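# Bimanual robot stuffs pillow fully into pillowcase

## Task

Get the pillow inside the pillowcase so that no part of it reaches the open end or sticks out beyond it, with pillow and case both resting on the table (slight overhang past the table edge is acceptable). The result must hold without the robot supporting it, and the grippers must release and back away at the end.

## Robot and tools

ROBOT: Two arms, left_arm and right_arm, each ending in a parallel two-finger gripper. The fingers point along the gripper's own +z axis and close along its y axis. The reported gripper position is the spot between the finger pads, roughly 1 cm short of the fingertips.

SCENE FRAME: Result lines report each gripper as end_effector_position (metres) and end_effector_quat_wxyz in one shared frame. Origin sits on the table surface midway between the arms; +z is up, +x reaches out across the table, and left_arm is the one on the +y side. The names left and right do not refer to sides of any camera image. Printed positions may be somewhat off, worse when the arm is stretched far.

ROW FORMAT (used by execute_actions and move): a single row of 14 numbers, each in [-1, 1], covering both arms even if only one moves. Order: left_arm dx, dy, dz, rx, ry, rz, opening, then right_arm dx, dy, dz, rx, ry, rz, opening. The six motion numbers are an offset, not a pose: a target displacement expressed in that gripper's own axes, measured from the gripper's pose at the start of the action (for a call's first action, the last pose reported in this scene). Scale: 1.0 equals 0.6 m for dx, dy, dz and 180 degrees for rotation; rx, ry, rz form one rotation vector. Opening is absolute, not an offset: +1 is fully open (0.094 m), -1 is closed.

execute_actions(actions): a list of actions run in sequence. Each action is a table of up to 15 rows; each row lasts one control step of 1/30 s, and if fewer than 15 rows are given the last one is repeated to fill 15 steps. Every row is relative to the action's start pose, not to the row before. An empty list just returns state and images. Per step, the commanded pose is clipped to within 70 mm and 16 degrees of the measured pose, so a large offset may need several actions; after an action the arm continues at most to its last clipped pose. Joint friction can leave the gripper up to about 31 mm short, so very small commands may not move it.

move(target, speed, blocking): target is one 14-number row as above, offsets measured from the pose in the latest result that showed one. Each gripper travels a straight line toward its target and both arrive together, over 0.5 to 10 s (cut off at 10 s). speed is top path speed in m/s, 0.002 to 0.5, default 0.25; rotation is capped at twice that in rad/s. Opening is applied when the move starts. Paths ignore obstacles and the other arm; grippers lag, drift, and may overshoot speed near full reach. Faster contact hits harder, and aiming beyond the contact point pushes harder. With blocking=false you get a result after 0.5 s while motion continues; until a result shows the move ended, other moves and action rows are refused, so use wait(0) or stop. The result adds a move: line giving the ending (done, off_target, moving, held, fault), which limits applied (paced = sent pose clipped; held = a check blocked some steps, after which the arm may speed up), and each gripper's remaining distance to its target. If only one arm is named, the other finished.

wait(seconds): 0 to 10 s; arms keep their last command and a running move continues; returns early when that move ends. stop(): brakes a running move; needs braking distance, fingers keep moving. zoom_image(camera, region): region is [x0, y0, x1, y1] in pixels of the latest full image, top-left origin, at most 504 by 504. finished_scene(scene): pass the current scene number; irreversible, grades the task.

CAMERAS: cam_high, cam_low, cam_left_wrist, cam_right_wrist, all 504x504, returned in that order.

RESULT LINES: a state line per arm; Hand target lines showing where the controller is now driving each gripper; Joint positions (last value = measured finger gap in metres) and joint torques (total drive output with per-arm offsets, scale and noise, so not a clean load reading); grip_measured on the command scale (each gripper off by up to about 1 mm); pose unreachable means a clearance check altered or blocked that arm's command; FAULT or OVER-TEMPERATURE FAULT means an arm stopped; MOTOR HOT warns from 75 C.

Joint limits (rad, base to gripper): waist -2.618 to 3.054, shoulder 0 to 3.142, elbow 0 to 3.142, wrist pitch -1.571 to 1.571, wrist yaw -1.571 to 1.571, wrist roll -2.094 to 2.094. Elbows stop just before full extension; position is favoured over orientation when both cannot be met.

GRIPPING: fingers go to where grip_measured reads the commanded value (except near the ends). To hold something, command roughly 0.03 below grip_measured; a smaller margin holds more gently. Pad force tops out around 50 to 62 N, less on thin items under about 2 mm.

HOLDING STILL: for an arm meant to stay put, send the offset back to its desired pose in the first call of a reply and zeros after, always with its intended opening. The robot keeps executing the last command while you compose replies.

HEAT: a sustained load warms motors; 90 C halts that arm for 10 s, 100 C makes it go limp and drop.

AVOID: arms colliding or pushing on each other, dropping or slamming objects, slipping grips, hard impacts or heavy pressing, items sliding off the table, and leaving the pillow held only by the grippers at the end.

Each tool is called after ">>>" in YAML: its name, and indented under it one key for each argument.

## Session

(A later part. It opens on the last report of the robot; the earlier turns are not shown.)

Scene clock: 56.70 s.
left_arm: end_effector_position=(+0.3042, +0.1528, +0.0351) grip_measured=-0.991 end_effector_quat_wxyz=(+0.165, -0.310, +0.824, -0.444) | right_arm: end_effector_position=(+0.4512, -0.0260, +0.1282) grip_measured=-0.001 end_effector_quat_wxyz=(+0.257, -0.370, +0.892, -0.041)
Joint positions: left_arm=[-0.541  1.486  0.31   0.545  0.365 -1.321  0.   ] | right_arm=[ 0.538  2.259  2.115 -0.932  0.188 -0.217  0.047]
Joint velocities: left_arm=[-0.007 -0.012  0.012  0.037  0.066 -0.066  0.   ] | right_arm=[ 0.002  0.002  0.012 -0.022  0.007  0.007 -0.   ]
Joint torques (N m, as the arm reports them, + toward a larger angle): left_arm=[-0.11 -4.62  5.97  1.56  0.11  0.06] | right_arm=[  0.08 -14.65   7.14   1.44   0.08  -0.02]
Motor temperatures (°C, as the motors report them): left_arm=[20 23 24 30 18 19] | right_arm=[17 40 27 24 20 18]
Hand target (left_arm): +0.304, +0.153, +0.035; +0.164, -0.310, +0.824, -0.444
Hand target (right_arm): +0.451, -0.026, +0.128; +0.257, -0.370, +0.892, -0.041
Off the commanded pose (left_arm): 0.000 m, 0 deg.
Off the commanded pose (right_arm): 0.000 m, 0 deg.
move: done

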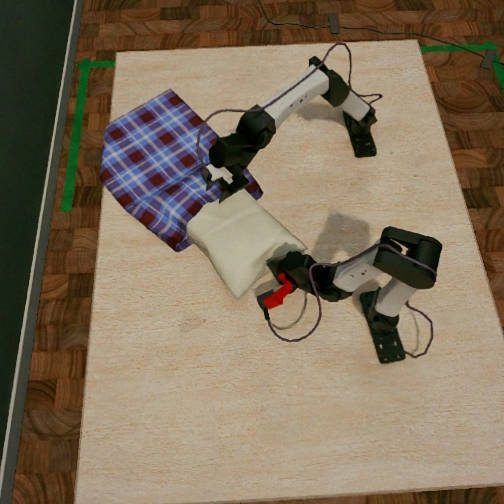

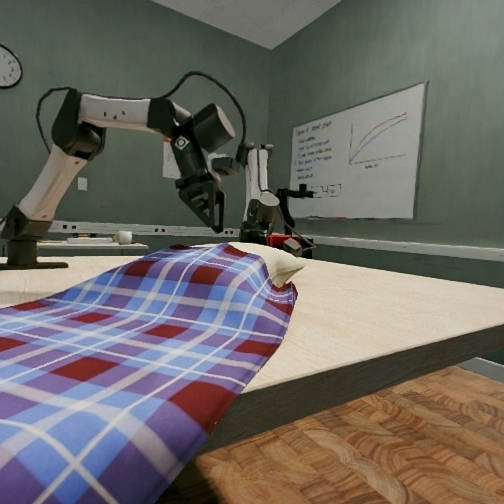

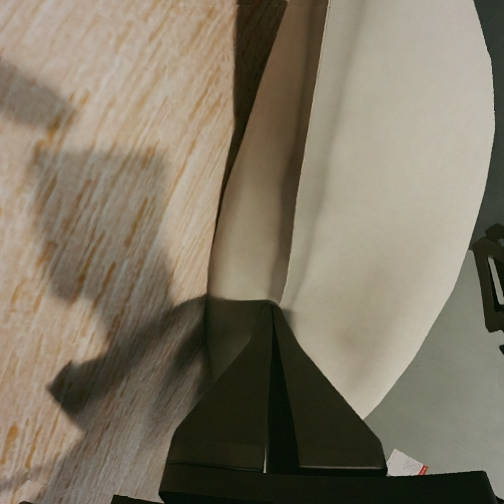

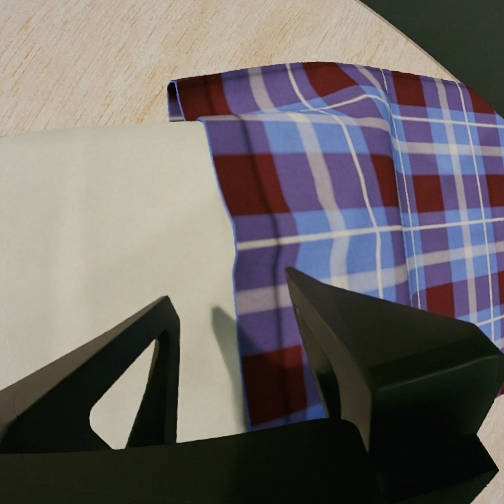

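Pin with the right first, and flatten the left gripper.

>>> move:
  target: [0,-0.03,-0.02,0.1,0,0,0.4,0,-0.04,0,0,0,0,0]
  speed: 0.15

>>> move:
  target: [0,0,0,0,0,0,0.4,0.04,0.015,0.09,0,0,0,0]
  speed: 0.08

>>> move:
  target: [0,-0.03,0.09,0,0,0,0.4,0.005,0,0.015,0,0,0,0]
  speed: 0.08

>>> move:
  target: [0,0,0,0,0,0,-1,0,0,0.01,0,0,0,0]

Scene clock: 66.23 s.
left_arm: end_effector_position=(+0.3072, +0.1501, +0.0598) grip_measured=+0.398 end_effector_quat_wxyz=(+0.215, -0.276, +0.746, -0.567) | right_arm: end_effector_position=(+0.4607, -0.0425, +0.1312) grip_measured=-0.001 end_effector_quat_wxyz=(+0.253, -0.369, +0.893, -0.042)
Joint positions: left_arm=[-0.498  1.746  0.151  1.296  0.464 -1.425  0.066] | right_arm=[ 0.499  2.261  2.134 -0.951  0.172 -0.25   0.047]
Joint velocities: left_arm=[ 0.002  0.012 -0.012 -0.037  0.007 -0.007  0.   ] | right_arm=[-0.002 -0.012 -0.002 -0.022  0.007  0.051  0.   ]
Joint torques (N m, as the arm reports them, + toward a larger angle): left_arm=[ 0.62 -4.07  2.27  1.88  0.16  0.  ] | right_arm=[ -0.51 -13.29   9.35   1.39   0.    -0.19]
Motor temperatures (°C, as the motors report them): left_arm=[20 22 24 30 18 19] | right_arm=[17 42 27 24 20 18]
Hand target (left_arm): +0.304, +0.153, +0.057; +0.211, -0.280, +0.745, -0.567
Hand target (right_arm): +0.466, -0.043, +0.134; +0.257, -0.370, +0.892, -0.040
Off the commanded pose (left_arm): 0.005 m, 1 deg.
Off the commanded pose (right_arm): 0.007 m, 1 deg.
move: done

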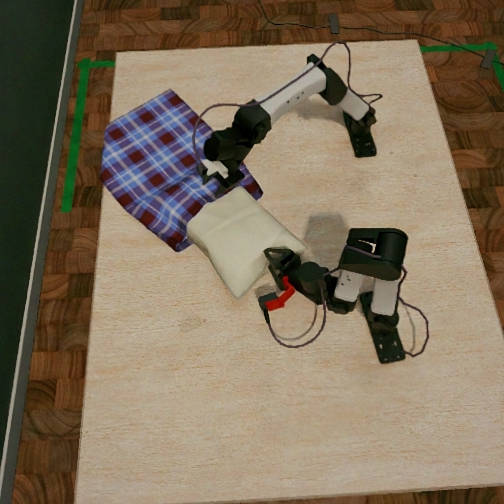

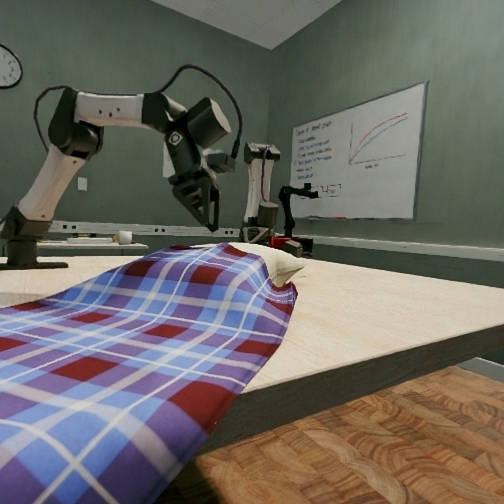

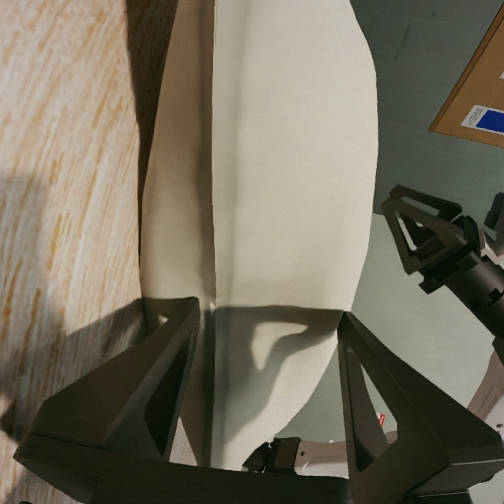

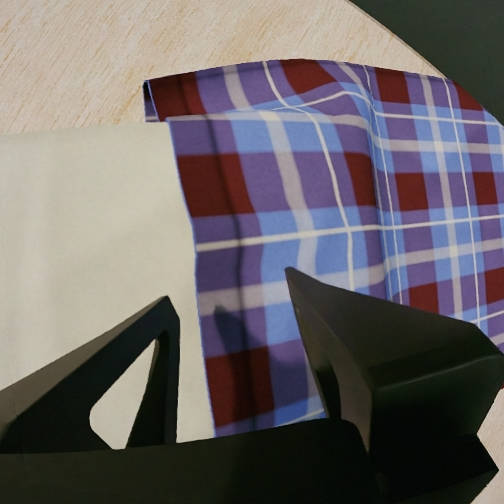

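Scene clock: 67.43 s.
left_arm: end_effector_position=(+0.3072, +0.1501, +0.0598) grip_measured=+0.398 end_effector_quat_wxyz=(+0.215, -0.276, +0.746, -0.567) | right_arm: end_effector_position=(+0.4656, -0.0393, +0.0876) grip_measured=-0.001 end_effector_quat_wxyz=(+0.264, -0.367, +0.891, -0.040)
Joint positions: left_arm=[-0.498  1.746  0.151  1.296  0.464 -1.425  0.066] | right_arm=[ 0.499  2.261  1.95  -0.744  0.172 -0.25   0.047]
Joint velocities: left_arm=[-0.017 -0.002 -0.002  0.007  0.022 -0.037 -0.   ] | right_arm=[-0.007  0.002  0.012 -0.051 -0.037 -0.081  0.001]
Joint torques (N m, as the arm reports them, + toward a larger angle): left_arm=[-0.11 -5.02  3.68  1.72  0.1   0.07] | right_arm=[ -0.73 -13.21   5.62   1.68   0.03  -0.19]
Motor temperatures (°C, as the motors report them): left_arm=[20 22 24 30 18 19] | right_arm=[17 42 27 25 20 18]
Hand target (left_arm): +0.307, +0.150, +0.060; +0.215, -0.276, +0.746, -0.567
Hand target (right_arm): +0.466, -0.045, +0.072; +0.253, -0.369, +0.893, -0.042
Off the commanded pose (left_arm): 0.000 m, 0 deg.
Off the commanded pose (right_arm): 0.017 m, 1 deg.
move: off_target (right_arm)

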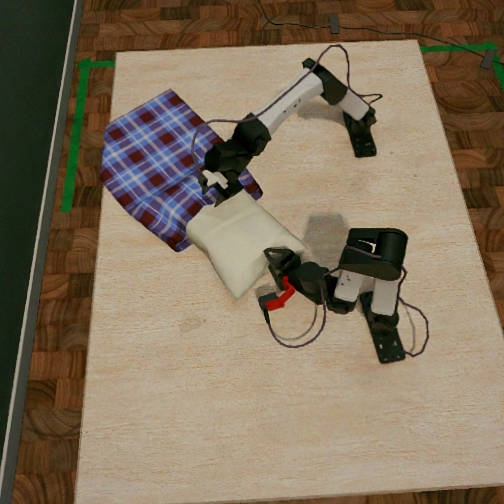

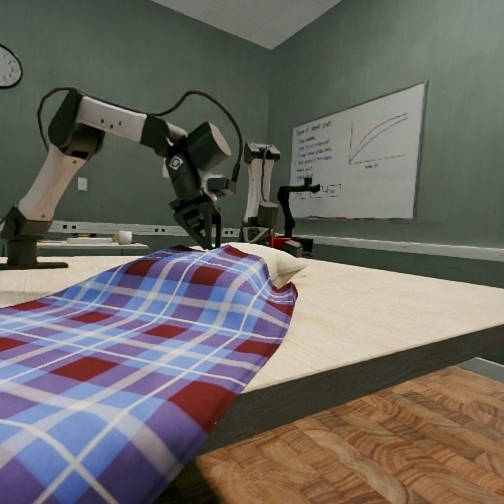

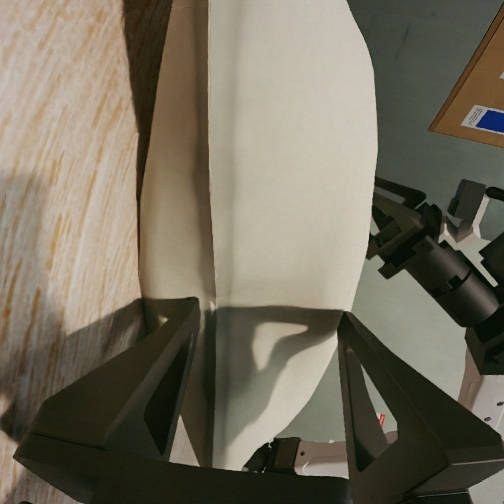

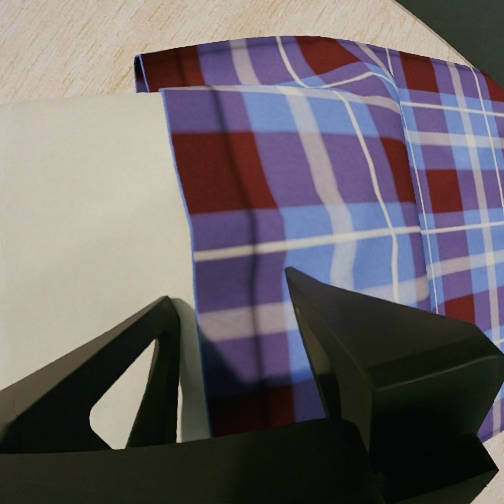

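Scene clock: 68.50 s.
left_arm: end_effector_position=(+0.3395, +0.1116, +0.0605) grip_measured=+0.398 end_effector_quat_wxyz=(+0.213, -0.275, +0.748, -0.565) | right_arm: end_effector_position=(+0.4698, -0.0374, +0.0904) grip_measured=-0.001 end_effector_quat_wxyz=(+0.275, -0.365, +0.889, -0.040)
Joint positions: left_arm=[-0.598  1.831  0.334  1.202  0.372 -1.453  0.066] | right_arm=[ 0.499  2.261  1.95  -0.722  0.176 -0.25   0.047]
Joint velocities: left_arm=[ 0.012 -0.012  0.017 -0.081  0.066 -0.081 -0.   ] | right_arm=[-0.002  0.012  0.002  0.007 -0.022  0.037  0.   ]
Joint torques (N m, as the arm reports them, + toward a larger angle): left_arm=[-0.91 -5.45  6.22  1.72 -0.01  0.  ] | right_arm=[ -0.26 -13.65   6.13   1.57   0.03  -0.11]
Motor temperatures (°C, as the motors report them): left_arm=[20 22 24 30 18 19] | right_arm=[17 42 27 25 20 18]
Hand target (left_arm): +0.344, +0.107, +0.062; +0.215, -0.275, +0.746, -0.567
Hand target (right_arm): +0.468, -0.040, +0.079; +0.264, -0.367, +0.891, -0.040
Off the commanded pose (left_arm): 0.007 m, 0 deg.
Off the commanded pose (right_arm): 0.012 m, 1 deg.
move: off_target (right_arm)

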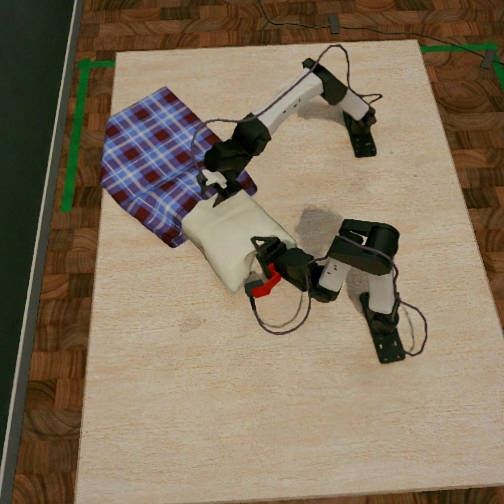

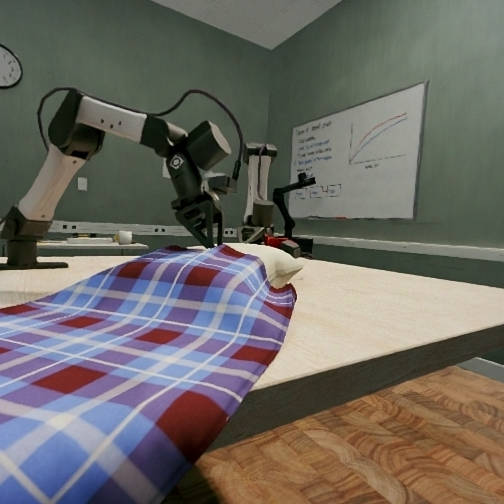

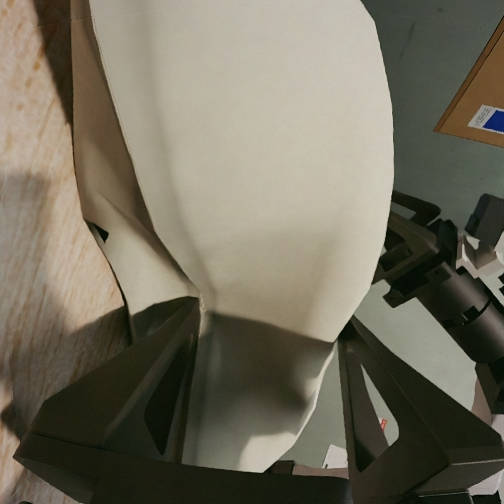

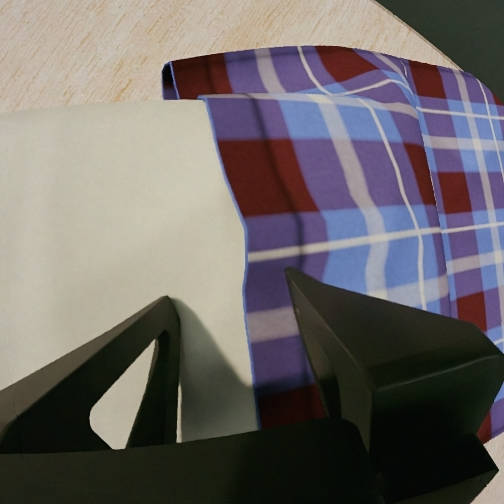

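Scene clock: 69.20 s.
left_arm: end_effector_position=(+0.3404, +0.1112, +0.0640) grip_measured=-0.964 end_effector_quat_wxyz=(+0.217, -0.272, +0.745, -0.570) | right_arm: end_effector_position=(+0.4699, -0.0374, +0.0904) grip_measured=-0.001 end_effector_quat_wxyz=(+0.275, -0.365, +0.889, -0.040)
Joint positions: left_arm=[-0.598  1.831  0.334  1.218  0.372 -1.453  0.002] | right_arm=[ 0.499  2.261  1.95  -0.722  0.176 -0.25   0.047]
Joint velocities: left_arm=[-0.017 -0.002  0.007 -0.051  0.007  0.022 -0.   ] | right_arm=[-0.027  0.007  0.017  0.066 -0.022 -0.007 -0.   ]
Joint torques (N m, as the arm reports them, + toward a larger angle): left_arm=[-0.1  -6.32  4.31  1.62  0.08  0.08] | right_arm=[  0.03 -13.27   7.75   1.62   0.08  -0.1 ]
Motor temperatures (°C, as the motors report them): left_arm=[20 22 24 30 18 19] | right_arm=[17 42 27 25 20 18]
Hand target (left_arm): +0.339, +0.112, +0.060; +0.213, -0.275, +0.748, -0.565
Hand target (right_arm): +0.473, -0.037, +0.085; +0.275, -0.365, +0.889, -0.040
Off the commanded pose (left_arm): 0.004 m, 1 deg.
Off the commanded pose (right_arm): 0.006 m, 0 deg.
move: done

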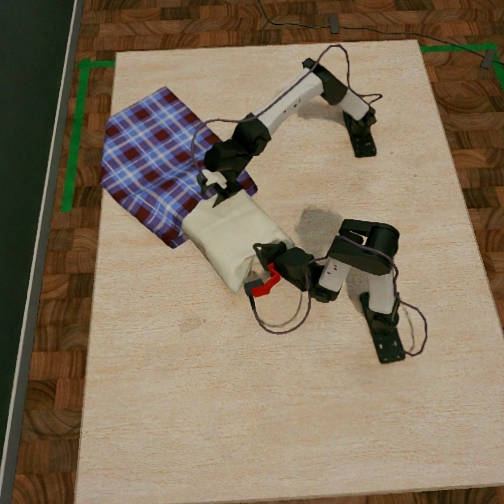

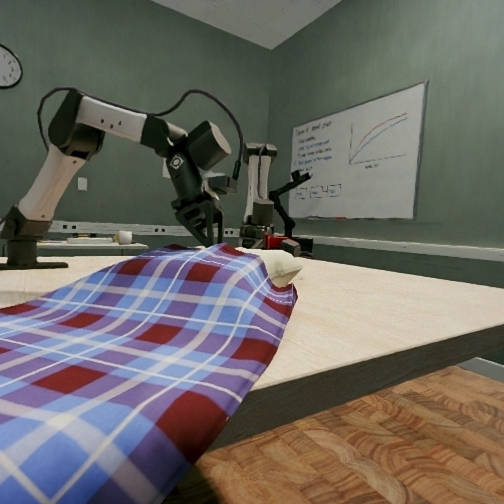

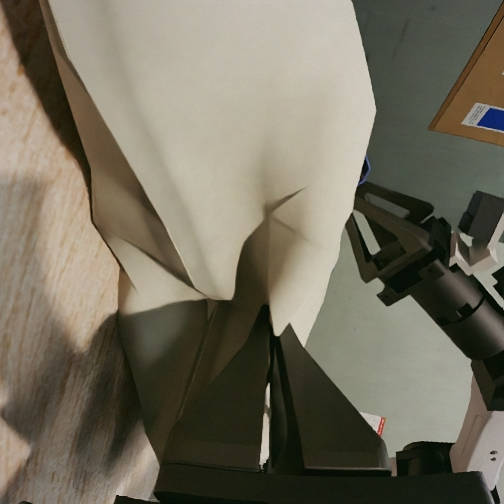

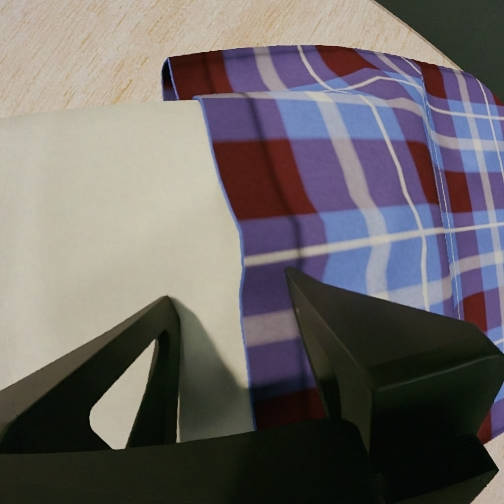

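Gripped a fold of the pillow. Pull back so the hem comes to the finger.

>>> move:
  target: [0,0.02,-0.08,0,0,0,-1,0,-0.02,0,0,0,0,0]
  speed: 0.06

>>> move:
  target: [0,0,0,0,0,0,-1,0.025,0,0.05,0,0,0,0]
  speed: 0.06

Scene clock: 78.80 s.
left_arm: end_effector_position=(+0.3133, +0.1449, +0.0666) grip_measured=-0.964 end_effector_quat_wxyz=(+0.218, -0.274, +0.742, -0.572) | right_arm: end_effector_position=(+0.4725, -0.0417, +0.0902) grip_measured=-0.001 end_effector_quat_wxyz=(+0.274, -0.365, +0.889, -0.038)
Joint positions: left_arm=[-0.511  1.729  0.179  1.267  0.453 -1.434  0.002] | right_arm=[ 0.487  2.261  1.95  -0.722  0.165 -0.259  0.047]
Joint velocities: left_arm=[ 0.002 -0.007  0.007  0.051  0.007  0.022 -0.001] | right_arm=[-0.002  0.002 -0.027 -0.081 -0.037 -0.051  0.   ]
Joint torques (N m, as the arm reports them, + toward a larger angle): left_arm=[ 0.73 -6.09  2.18  1.72  0.15  0.17] | right_arm=[ -0.63 -14.31   8.67   1.42   0.07  -0.16]
Motor temperatures (°C, as the motors report them): left_arm=[20 23 23 31 18 19] | right_arm=[17 42 28 25 20 18]
Hand target (left_arm): +0.308, +0.148, +0.065; +0.217, -0.272, +0.745, -0.570
Hand target (right_arm): +0.477, -0.046, +0.094; +0.275, -0.364, +0.889, -0.040
Off the commanded pose (left_arm): 0.007 m, 1 deg.
Off the commanded pose (right_arm): 0.007 m, 0 deg.
move: done

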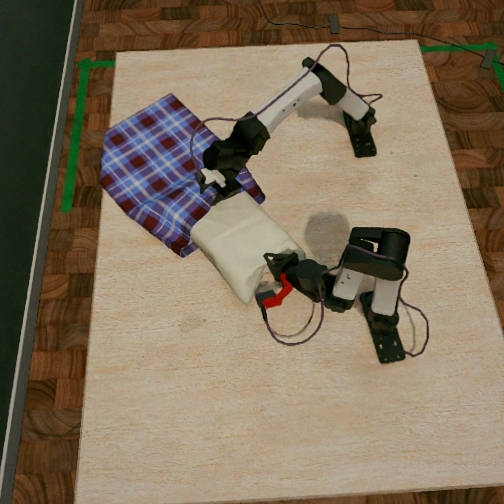

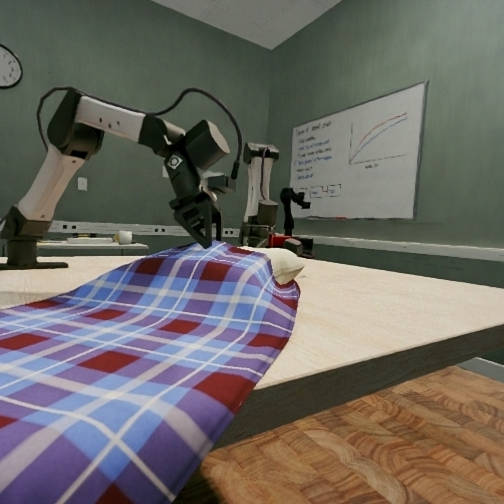

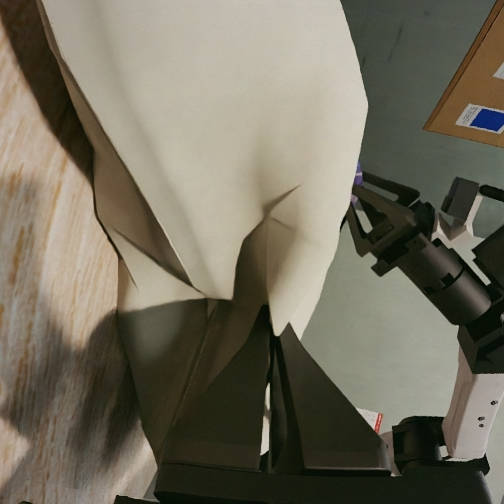

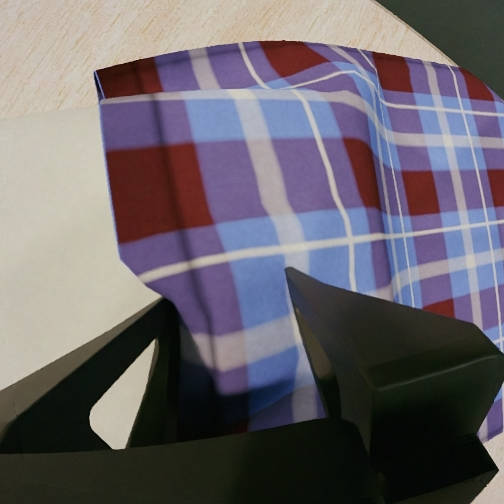

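Scene clock: 79.73 s.
left_arm: end_effector_position=(+0.3134, +0.1449, +0.0671) grip_measured=-0.964 end_effector_quat_wxyz=(+0.218, -0.273, +0.742, -0.572) | right_arm: end_effector_position=(+0.4770, -0.0377, +0.0806) grip_measured=-0.001 end_effector_quat_wxyz=(+0.290, -0.364, +0.885, -0.033)
Joint positions: left_arm=[-0.511  1.729  0.179  1.269  0.453 -1.434  0.002] | right_arm=[ 0.487  2.261  1.894 -0.631  0.159 -0.262  0.047]
Joint velocities: left_arm=[-0.002 -0.007 -0.007 -0.022 -0.022 -0.007 -0.   ] | right_arm=[-0.007  0.002 -0.017 -0.066  0.022 -0.051  0.   ]
Joint torques (N m, as the arm reports them, + toward a larger angle): left_arm=[-0.11 -5.11  3.98  1.71  0.09  0.07] | right_arm=[ -1.21 -12.24   5.51   1.8    0.03  -0.18]
Motor temperatures (°C, as the motors report them): left_arm=[20 23 23 31 18 19] | right_arm=[17 42 28 25 20 18]
Hand target (left_arm): +0.313, +0.145, +0.067; +0.218, -0.274, +0.742, -0.572
Hand target (right_arm): +0.478, -0.047, +0.058; +0.274, -0.364, +0.889, -0.038
Off the commanded pose (left_arm): 0.001 m, 0 deg.
Off the commanded pose (right_arm): 0.025 m, 2 deg.
move: off_target (right_arm)

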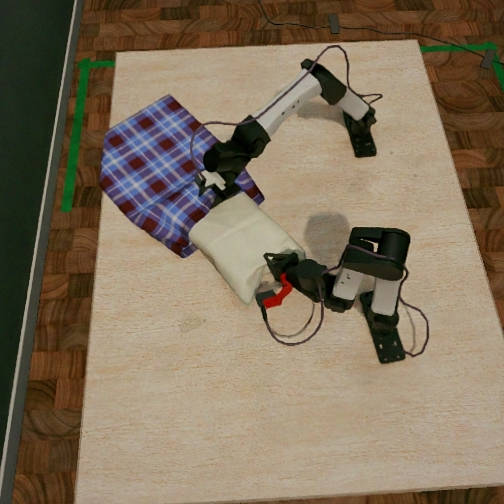

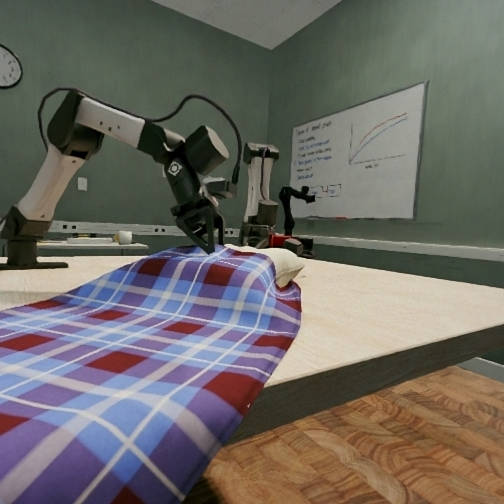

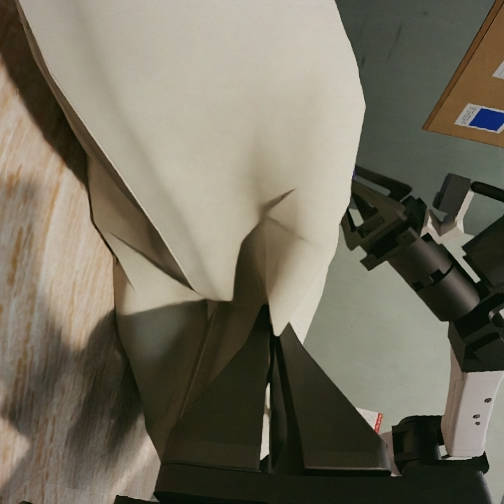

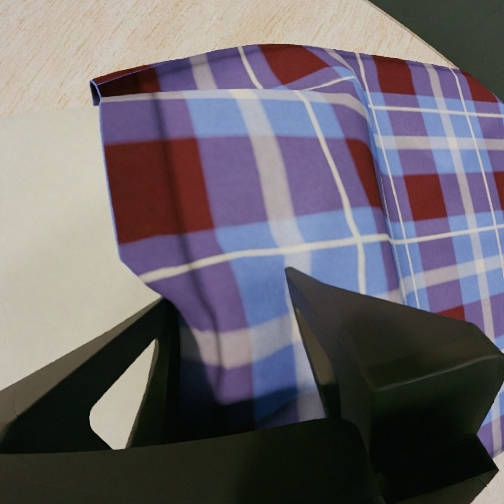

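>>> move:
  target: [0,0,0,0,0,0,-1,0,0,0.01,0,0,0,-1]

>>> move:
  target: [0,-0.06,0,0,0,0,-1,-0.105,0.09,-0.19,-0.1,-0.08,0,-1]
  speed: 0.08

Scene clock: 87.13 s.
left_arm: end_effector_position=(+0.3136, +0.1448, +0.0677) grip_measured=-0.964 end_effector_quat_wxyz=(+0.219, -0.273, +0.741, -0.573) | right_arm: end_effector_position=(+0.4781, -0.0388, +0.0808) grip_measured=-0.972 end_effector_quat_wxyz=(+0.291, -0.362, +0.885, -0.033)
Joint positions: left_arm=[-0.511  1.729  0.179  1.272  0.453 -1.434  0.002] | right_arm=[ 0.484  2.261  1.894 -0.629  0.16  -0.262  0.001]
Joint velocities: left_arm=[ 0.002  0.002 -0.007  0.022  0.037 -0.022 -0.001] | right_arm=[ 0.002 -0.002 -0.002 -0.007 -0.007 -0.022  0.002]
Joint torques (N m, as the arm reports them, + toward a larger angle): left_arm=[-0.1  -5.12  3.97  1.71  0.09  0.07] | right_arm=[  0.12 -13.15   7.91   1.64   0.06  -0.05]
Motor temperatures (°C, as the motors report them): left_arm=[20 23 23 31 18 19] | right_arm=[17 42 27 26 20 18]
Hand target (left_arm): +0.313, +0.145, +0.067; +0.218, -0.273, +0.742, -0.572
Hand target (right_arm): +0.480, -0.037, +0.076; +0.290, -0.364, +0.885, -0.033
Off the commanded pose (left_arm): 0.001 m, 0 deg.
Off the commanded pose (right_arm): 0.006 m, 0 deg.
move: done

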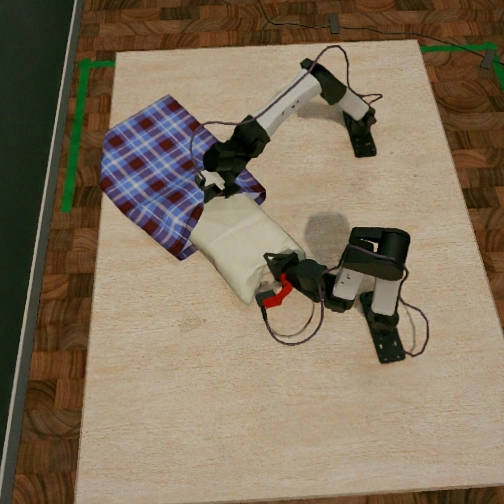

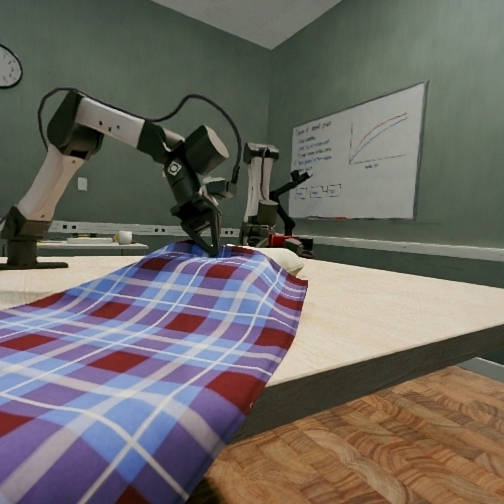

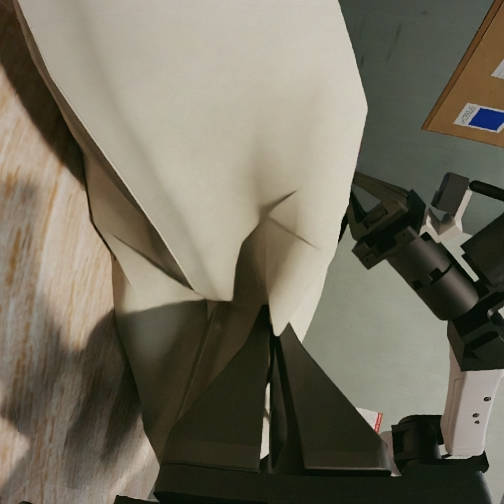

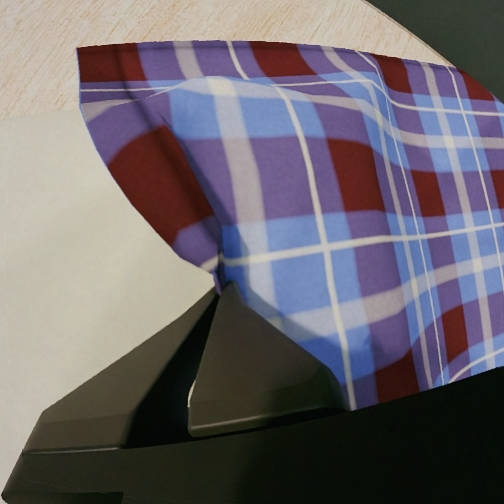

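Scene clock: 90.00 s.
left_arm: end_effector_position=(+0.3137, +0.1426, +0.0880) grip_measured=-0.964 end_effector_quat_wxyz=(+0.209, -0.282, +0.750, -0.560) | right_arm: end_effector_position=(+0.4280, +0.0178, +0.1790) grip_measured=-0.972 end_effector_quat_wxyz=(+0.334, -0.402, +0.841, +0.138)
Joint positions: left_arm=[-0.523  1.499  0.226  0.953  0.437 -1.435  0.002] | right_arm=[ 0.52   2.071  1.894 -0.668 -0.159 -0.232  0.001]
Joint velocities: left_arm=[-0.017 -0.022 -0.002 -0.037 -0.037 -0.051  0.001] | right_arm=[-0.002  0.002 -0.007  0.007 -0.007  0.037  0.   ]
Joint torques (N m, as the arm reports them, + toward a larger angle): left_arm=[-0.93 -5.85  7.55  1.77  0.05  0.01] | right_arm=[  0.94 -16.26   6.72   1.81  -0.12  -0.03]
Motor temperatures (°C, as the motors report them): left_arm=[20 23 23 31 18 19] | right_arm=[17 43 27 26 20 18]
Hand target (left_arm): +0.319, +0.138, +0.103; +0.219, -0.273, +0.741, -0.573
Hand target (right_arm): +0.419, +0.023, +0.191; +0.340, -0.404, +0.836, +0.150
Off the commanded pose (left_arm): 0.016 m, 2 deg.
Off the commanded pose (right_arm): 0.017 m, 2 deg.
move: off_target (left_arm, right_arm)

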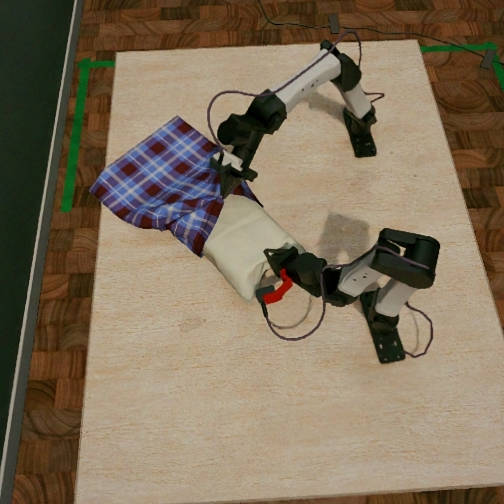

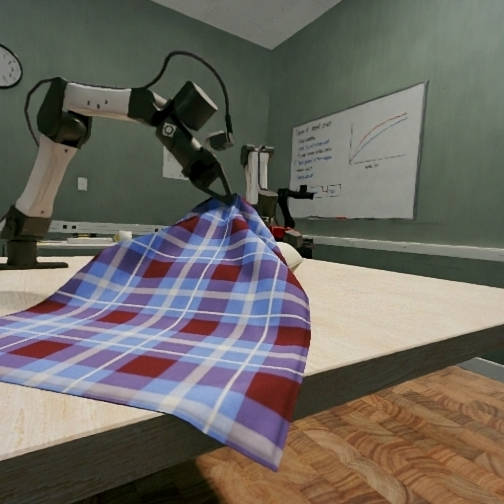

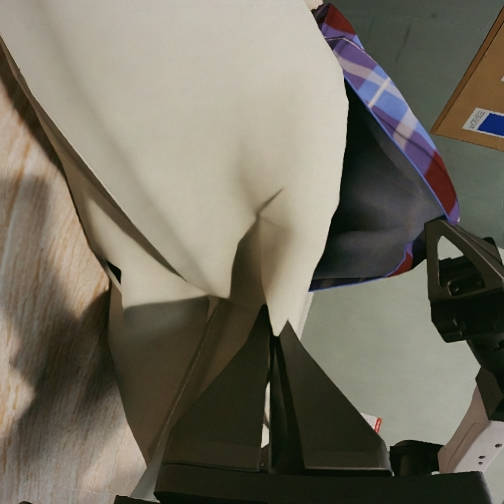

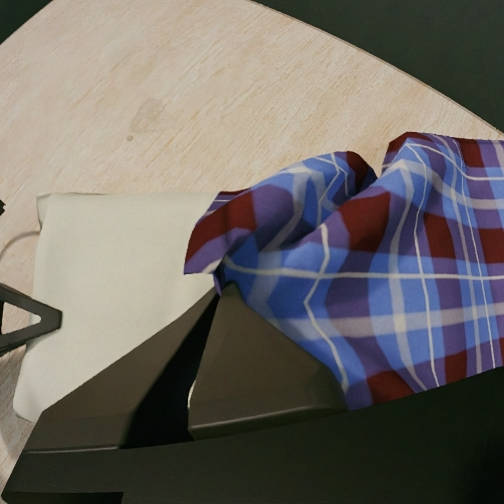

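>>> move:
  target: [0,-0.31,0,-0.08,0,0,-1,-0.235,0.09,-0.26,0,-0.15,0,-1]
  speed: 0.08

>>> move:
  target: [0,0.03,0.22,0,0,0,-1,-0.02,0,0,0,0,0,-1]
  speed: 0.07

Scene clock: 102.73 s.
left_arm: end_effector_position=(+0.3464, +0.1070, +0.2577) grip_measured=-0.964 end_effector_quat_wxyz=(+0.162, -0.316, +0.816, -0.455) | right_arm: end_effector_position=(+0.3848, +0.0384, +0.3286) grip_measured=-0.972 end_effector_quat_wxyz=(+0.462, -0.360, +0.787, +0.195)
Joint positions: left_arm=[-0.631  1.306  1.154 -0.439  0.299 -1.403  0.002] | right_arm=[ 0.608  1.84   1.935 -0.62  -0.124 -0.101  0.001]
Joint velocities: left_arm=[ 0.007  0.007  0.002 -0.037  0.007 -0.095 -0.   ] | right_arm=[-0.022 -0.007 -0.007  0.007 -0.007  0.051  0.   ]
Joint torques (N m, as the arm reports them, + toward a larger angle): left_arm=[-0.91 -4.19 10.31  1.72  0.03  0.14] | right_arm=[  1.56 -14.15  10.77   2.93  -0.18  -0.03]
Motor temperatures (°C, as the motors report them): left_arm=[20 23 24 33 18 19] | right_arm=[17 46 28 27 20 18]
Hand target (left_arm): +0.350, +0.102, +0.266; +0.171, -0.307, +0.814, -0.462
Hand target (right_arm): +0.376, +0.049, +0.385; +0.522, -0.357, +0.741, +0.227
Off the commanded pose (left_arm): 0.010 m, 2 deg.
Off the commanded pose (right_arm): 0.061 m, 9 deg.
move: off_target (right_arm)

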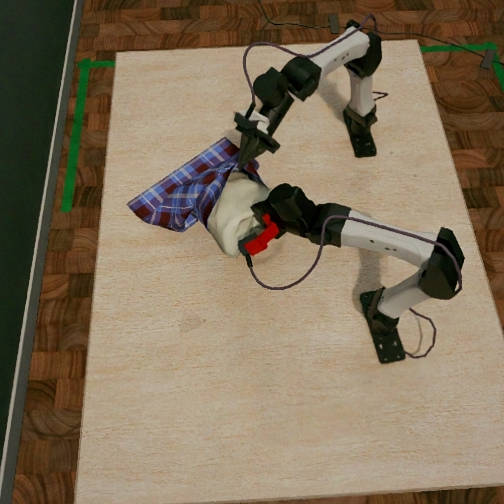

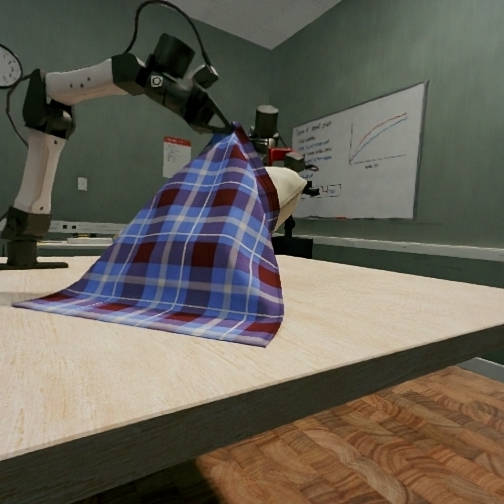

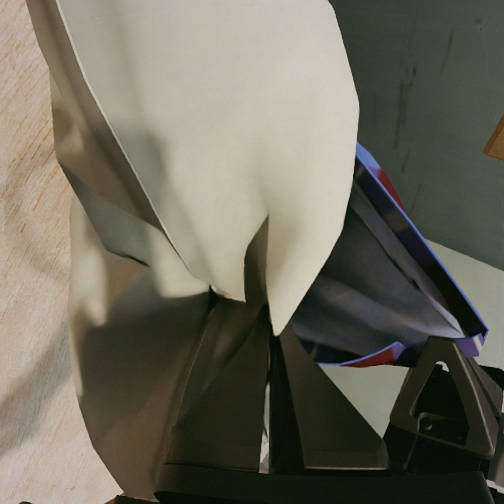

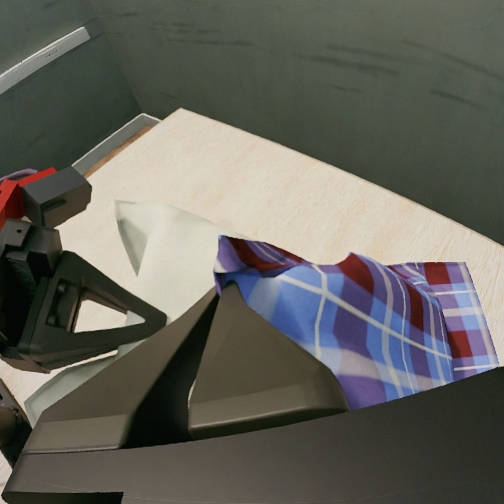

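Scene clock: 105.10 s.
left_arm: end_effector_position=(+0.4027, +0.0440, +0.1498) grip_measured=-0.964 end_effector_quat_wxyz=(+0.147, -0.328, +0.831, -0.425) | right_arm: end_effector_position=(+0.3854, +0.0260, +0.3049) grip_measured=-0.972 end_effector_quat_wxyz=(+0.421, -0.357, +0.817, +0.164)
Joint positions: left_arm=[-0.716  1.697  1.142 -0.102  0.218 -1.449  0.002] | right_arm=[ 0.602  1.868  1.97  -0.737 -0.083 -0.101  0.001]
Joint velocities: left_arm=[-0.012 -0.027  0.002 -0.022 -0.007  0.007 -0.   ] | right_arm=[-0.007  0.017 -0.012 -0.022  0.007 -0.007 -0.   ]
Joint torques (N m, as the arm reports them, + toward a larger angle): left_arm=[-1.21 -8.01 10.88  1.96  0.07 -0.05] | right_arm=[  0.65 -11.28  10.64   2.68  -0.31  -0.11]
Motor temperatures (°C, as the motors report them): left_arm=[20 23 24 33 18 19] | right_arm=[17 46 28 28 20 18]
Hand target (left_arm): +0.411, +0.031, +0.171; +0.162, -0.316, +0.817, -0.455
Hand target (right_arm): +0.386, +0.040, +0.339; +0.462, -0.361, +0.786, +0.194
Off the commanded pose (left_arm): 0.029 m, 4 deg.
Off the commanded pose (right_arm): 0.038 m, 7 deg.
move: off_target (left_arm, right_arm)

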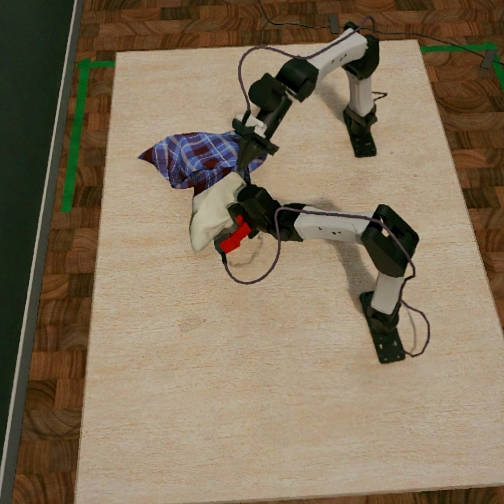

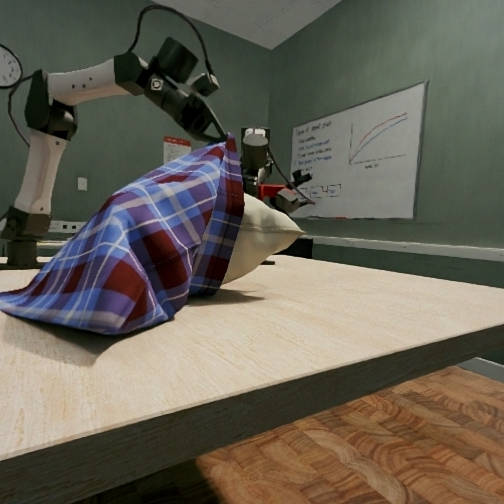

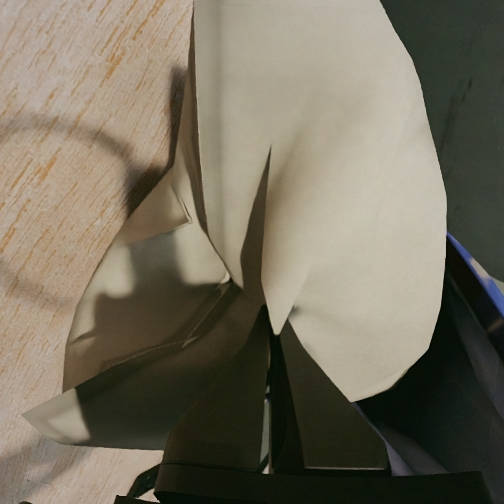

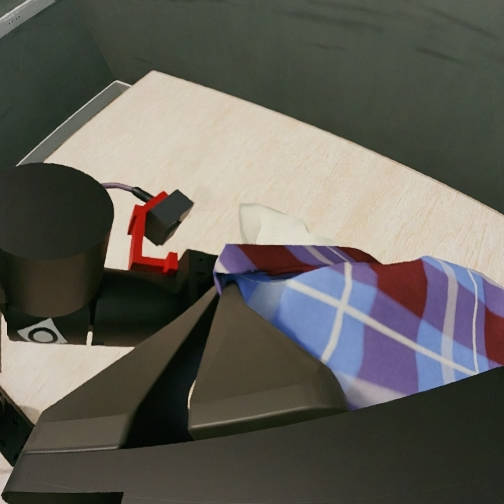

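>>> move:
  target: [0.03,-0.27,-0.2,0.03,0,0,-1,-0.24,0,-0.1,0,-0.1,0,-1]
  speed: 0.08

Scene clock: 121.83 s.
left_arm: end_effector_position=(+0.3937, +0.0427, +0.3424) grip_measured=-0.964 end_effector_quat_wxyz=(+0.159, -0.327, +0.816, -0.450) | right_arm: end_effector_position=(+0.4119, +0.0469, +0.4292) grip_measured=-0.972 end_effector_quat_wxyz=(+0.526, -0.324, +0.760, +0.201)
Joint positions: left_arm=[-0.734  1.67   1.842 -0.763  0.204 -1.478  0.002] | right_arm=[ 0.602  2.193  2.815 -0.999 -0.08  -0.071  0.001]
Joint velocities: left_arm=[ 0.002 -0.007 -0.002 -0.081 -0.007 -0.022  0.001] | right_arm=[-0.002 -0.007  0.017  0.007 -0.051 -0.007  0.001]
Joint torques (N m, as the arm reports them, + toward a larger angle): left_arm=[-1.15 -7.09  9.89  1.77  0.06 -0.02] | right_arm=[  0.7  -12.22   8.34   2.7   -0.09   0.  ]
Motor temperatures (°C, as the motors report them): left_arm=[20 25 27 35 18 19] | right_arm=[17 44 31 31 20 18]
Hand target (left_arm): +0.395, +0.035, +0.352; +0.162, -0.320, +0.810, -0.463
Hand target (right_arm): +0.406, +0.053, +0.456; +0.556, -0.321, +0.734, +0.223
Off the commanded pose (left_arm): 0.011 m, 2 deg.
Off the commanded pose (right_arm): 0.029 m, 4 deg.
elbow stopped short (right arm): the move would have taken joint 3 (elbow) straighter than the controller allows; a more bent joint 3 avoids this.
move: off_target (left_arm, right_arm)

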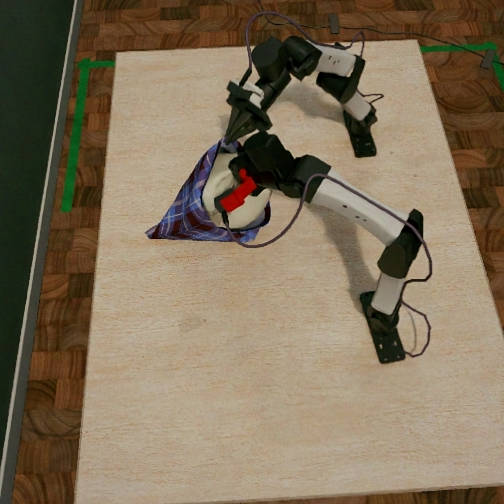

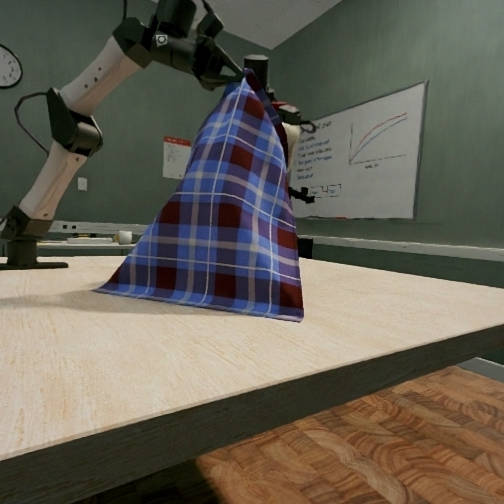

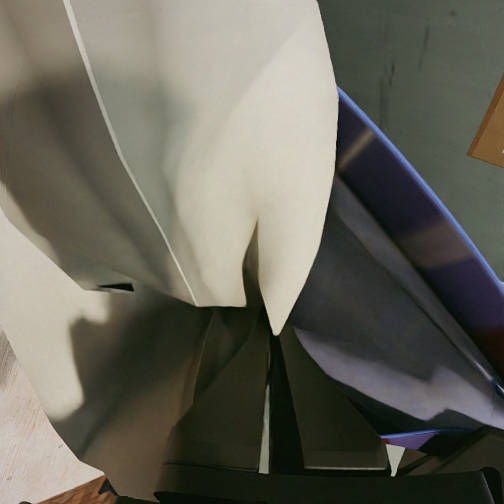

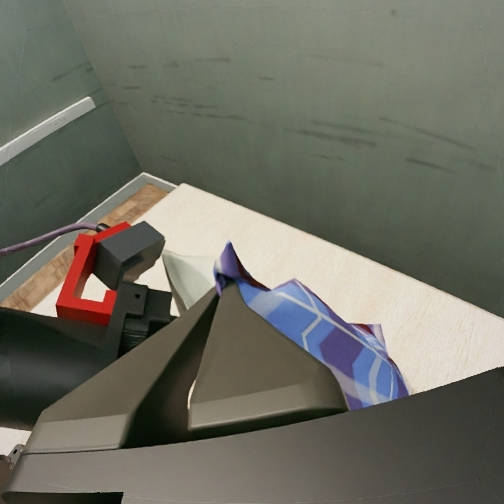

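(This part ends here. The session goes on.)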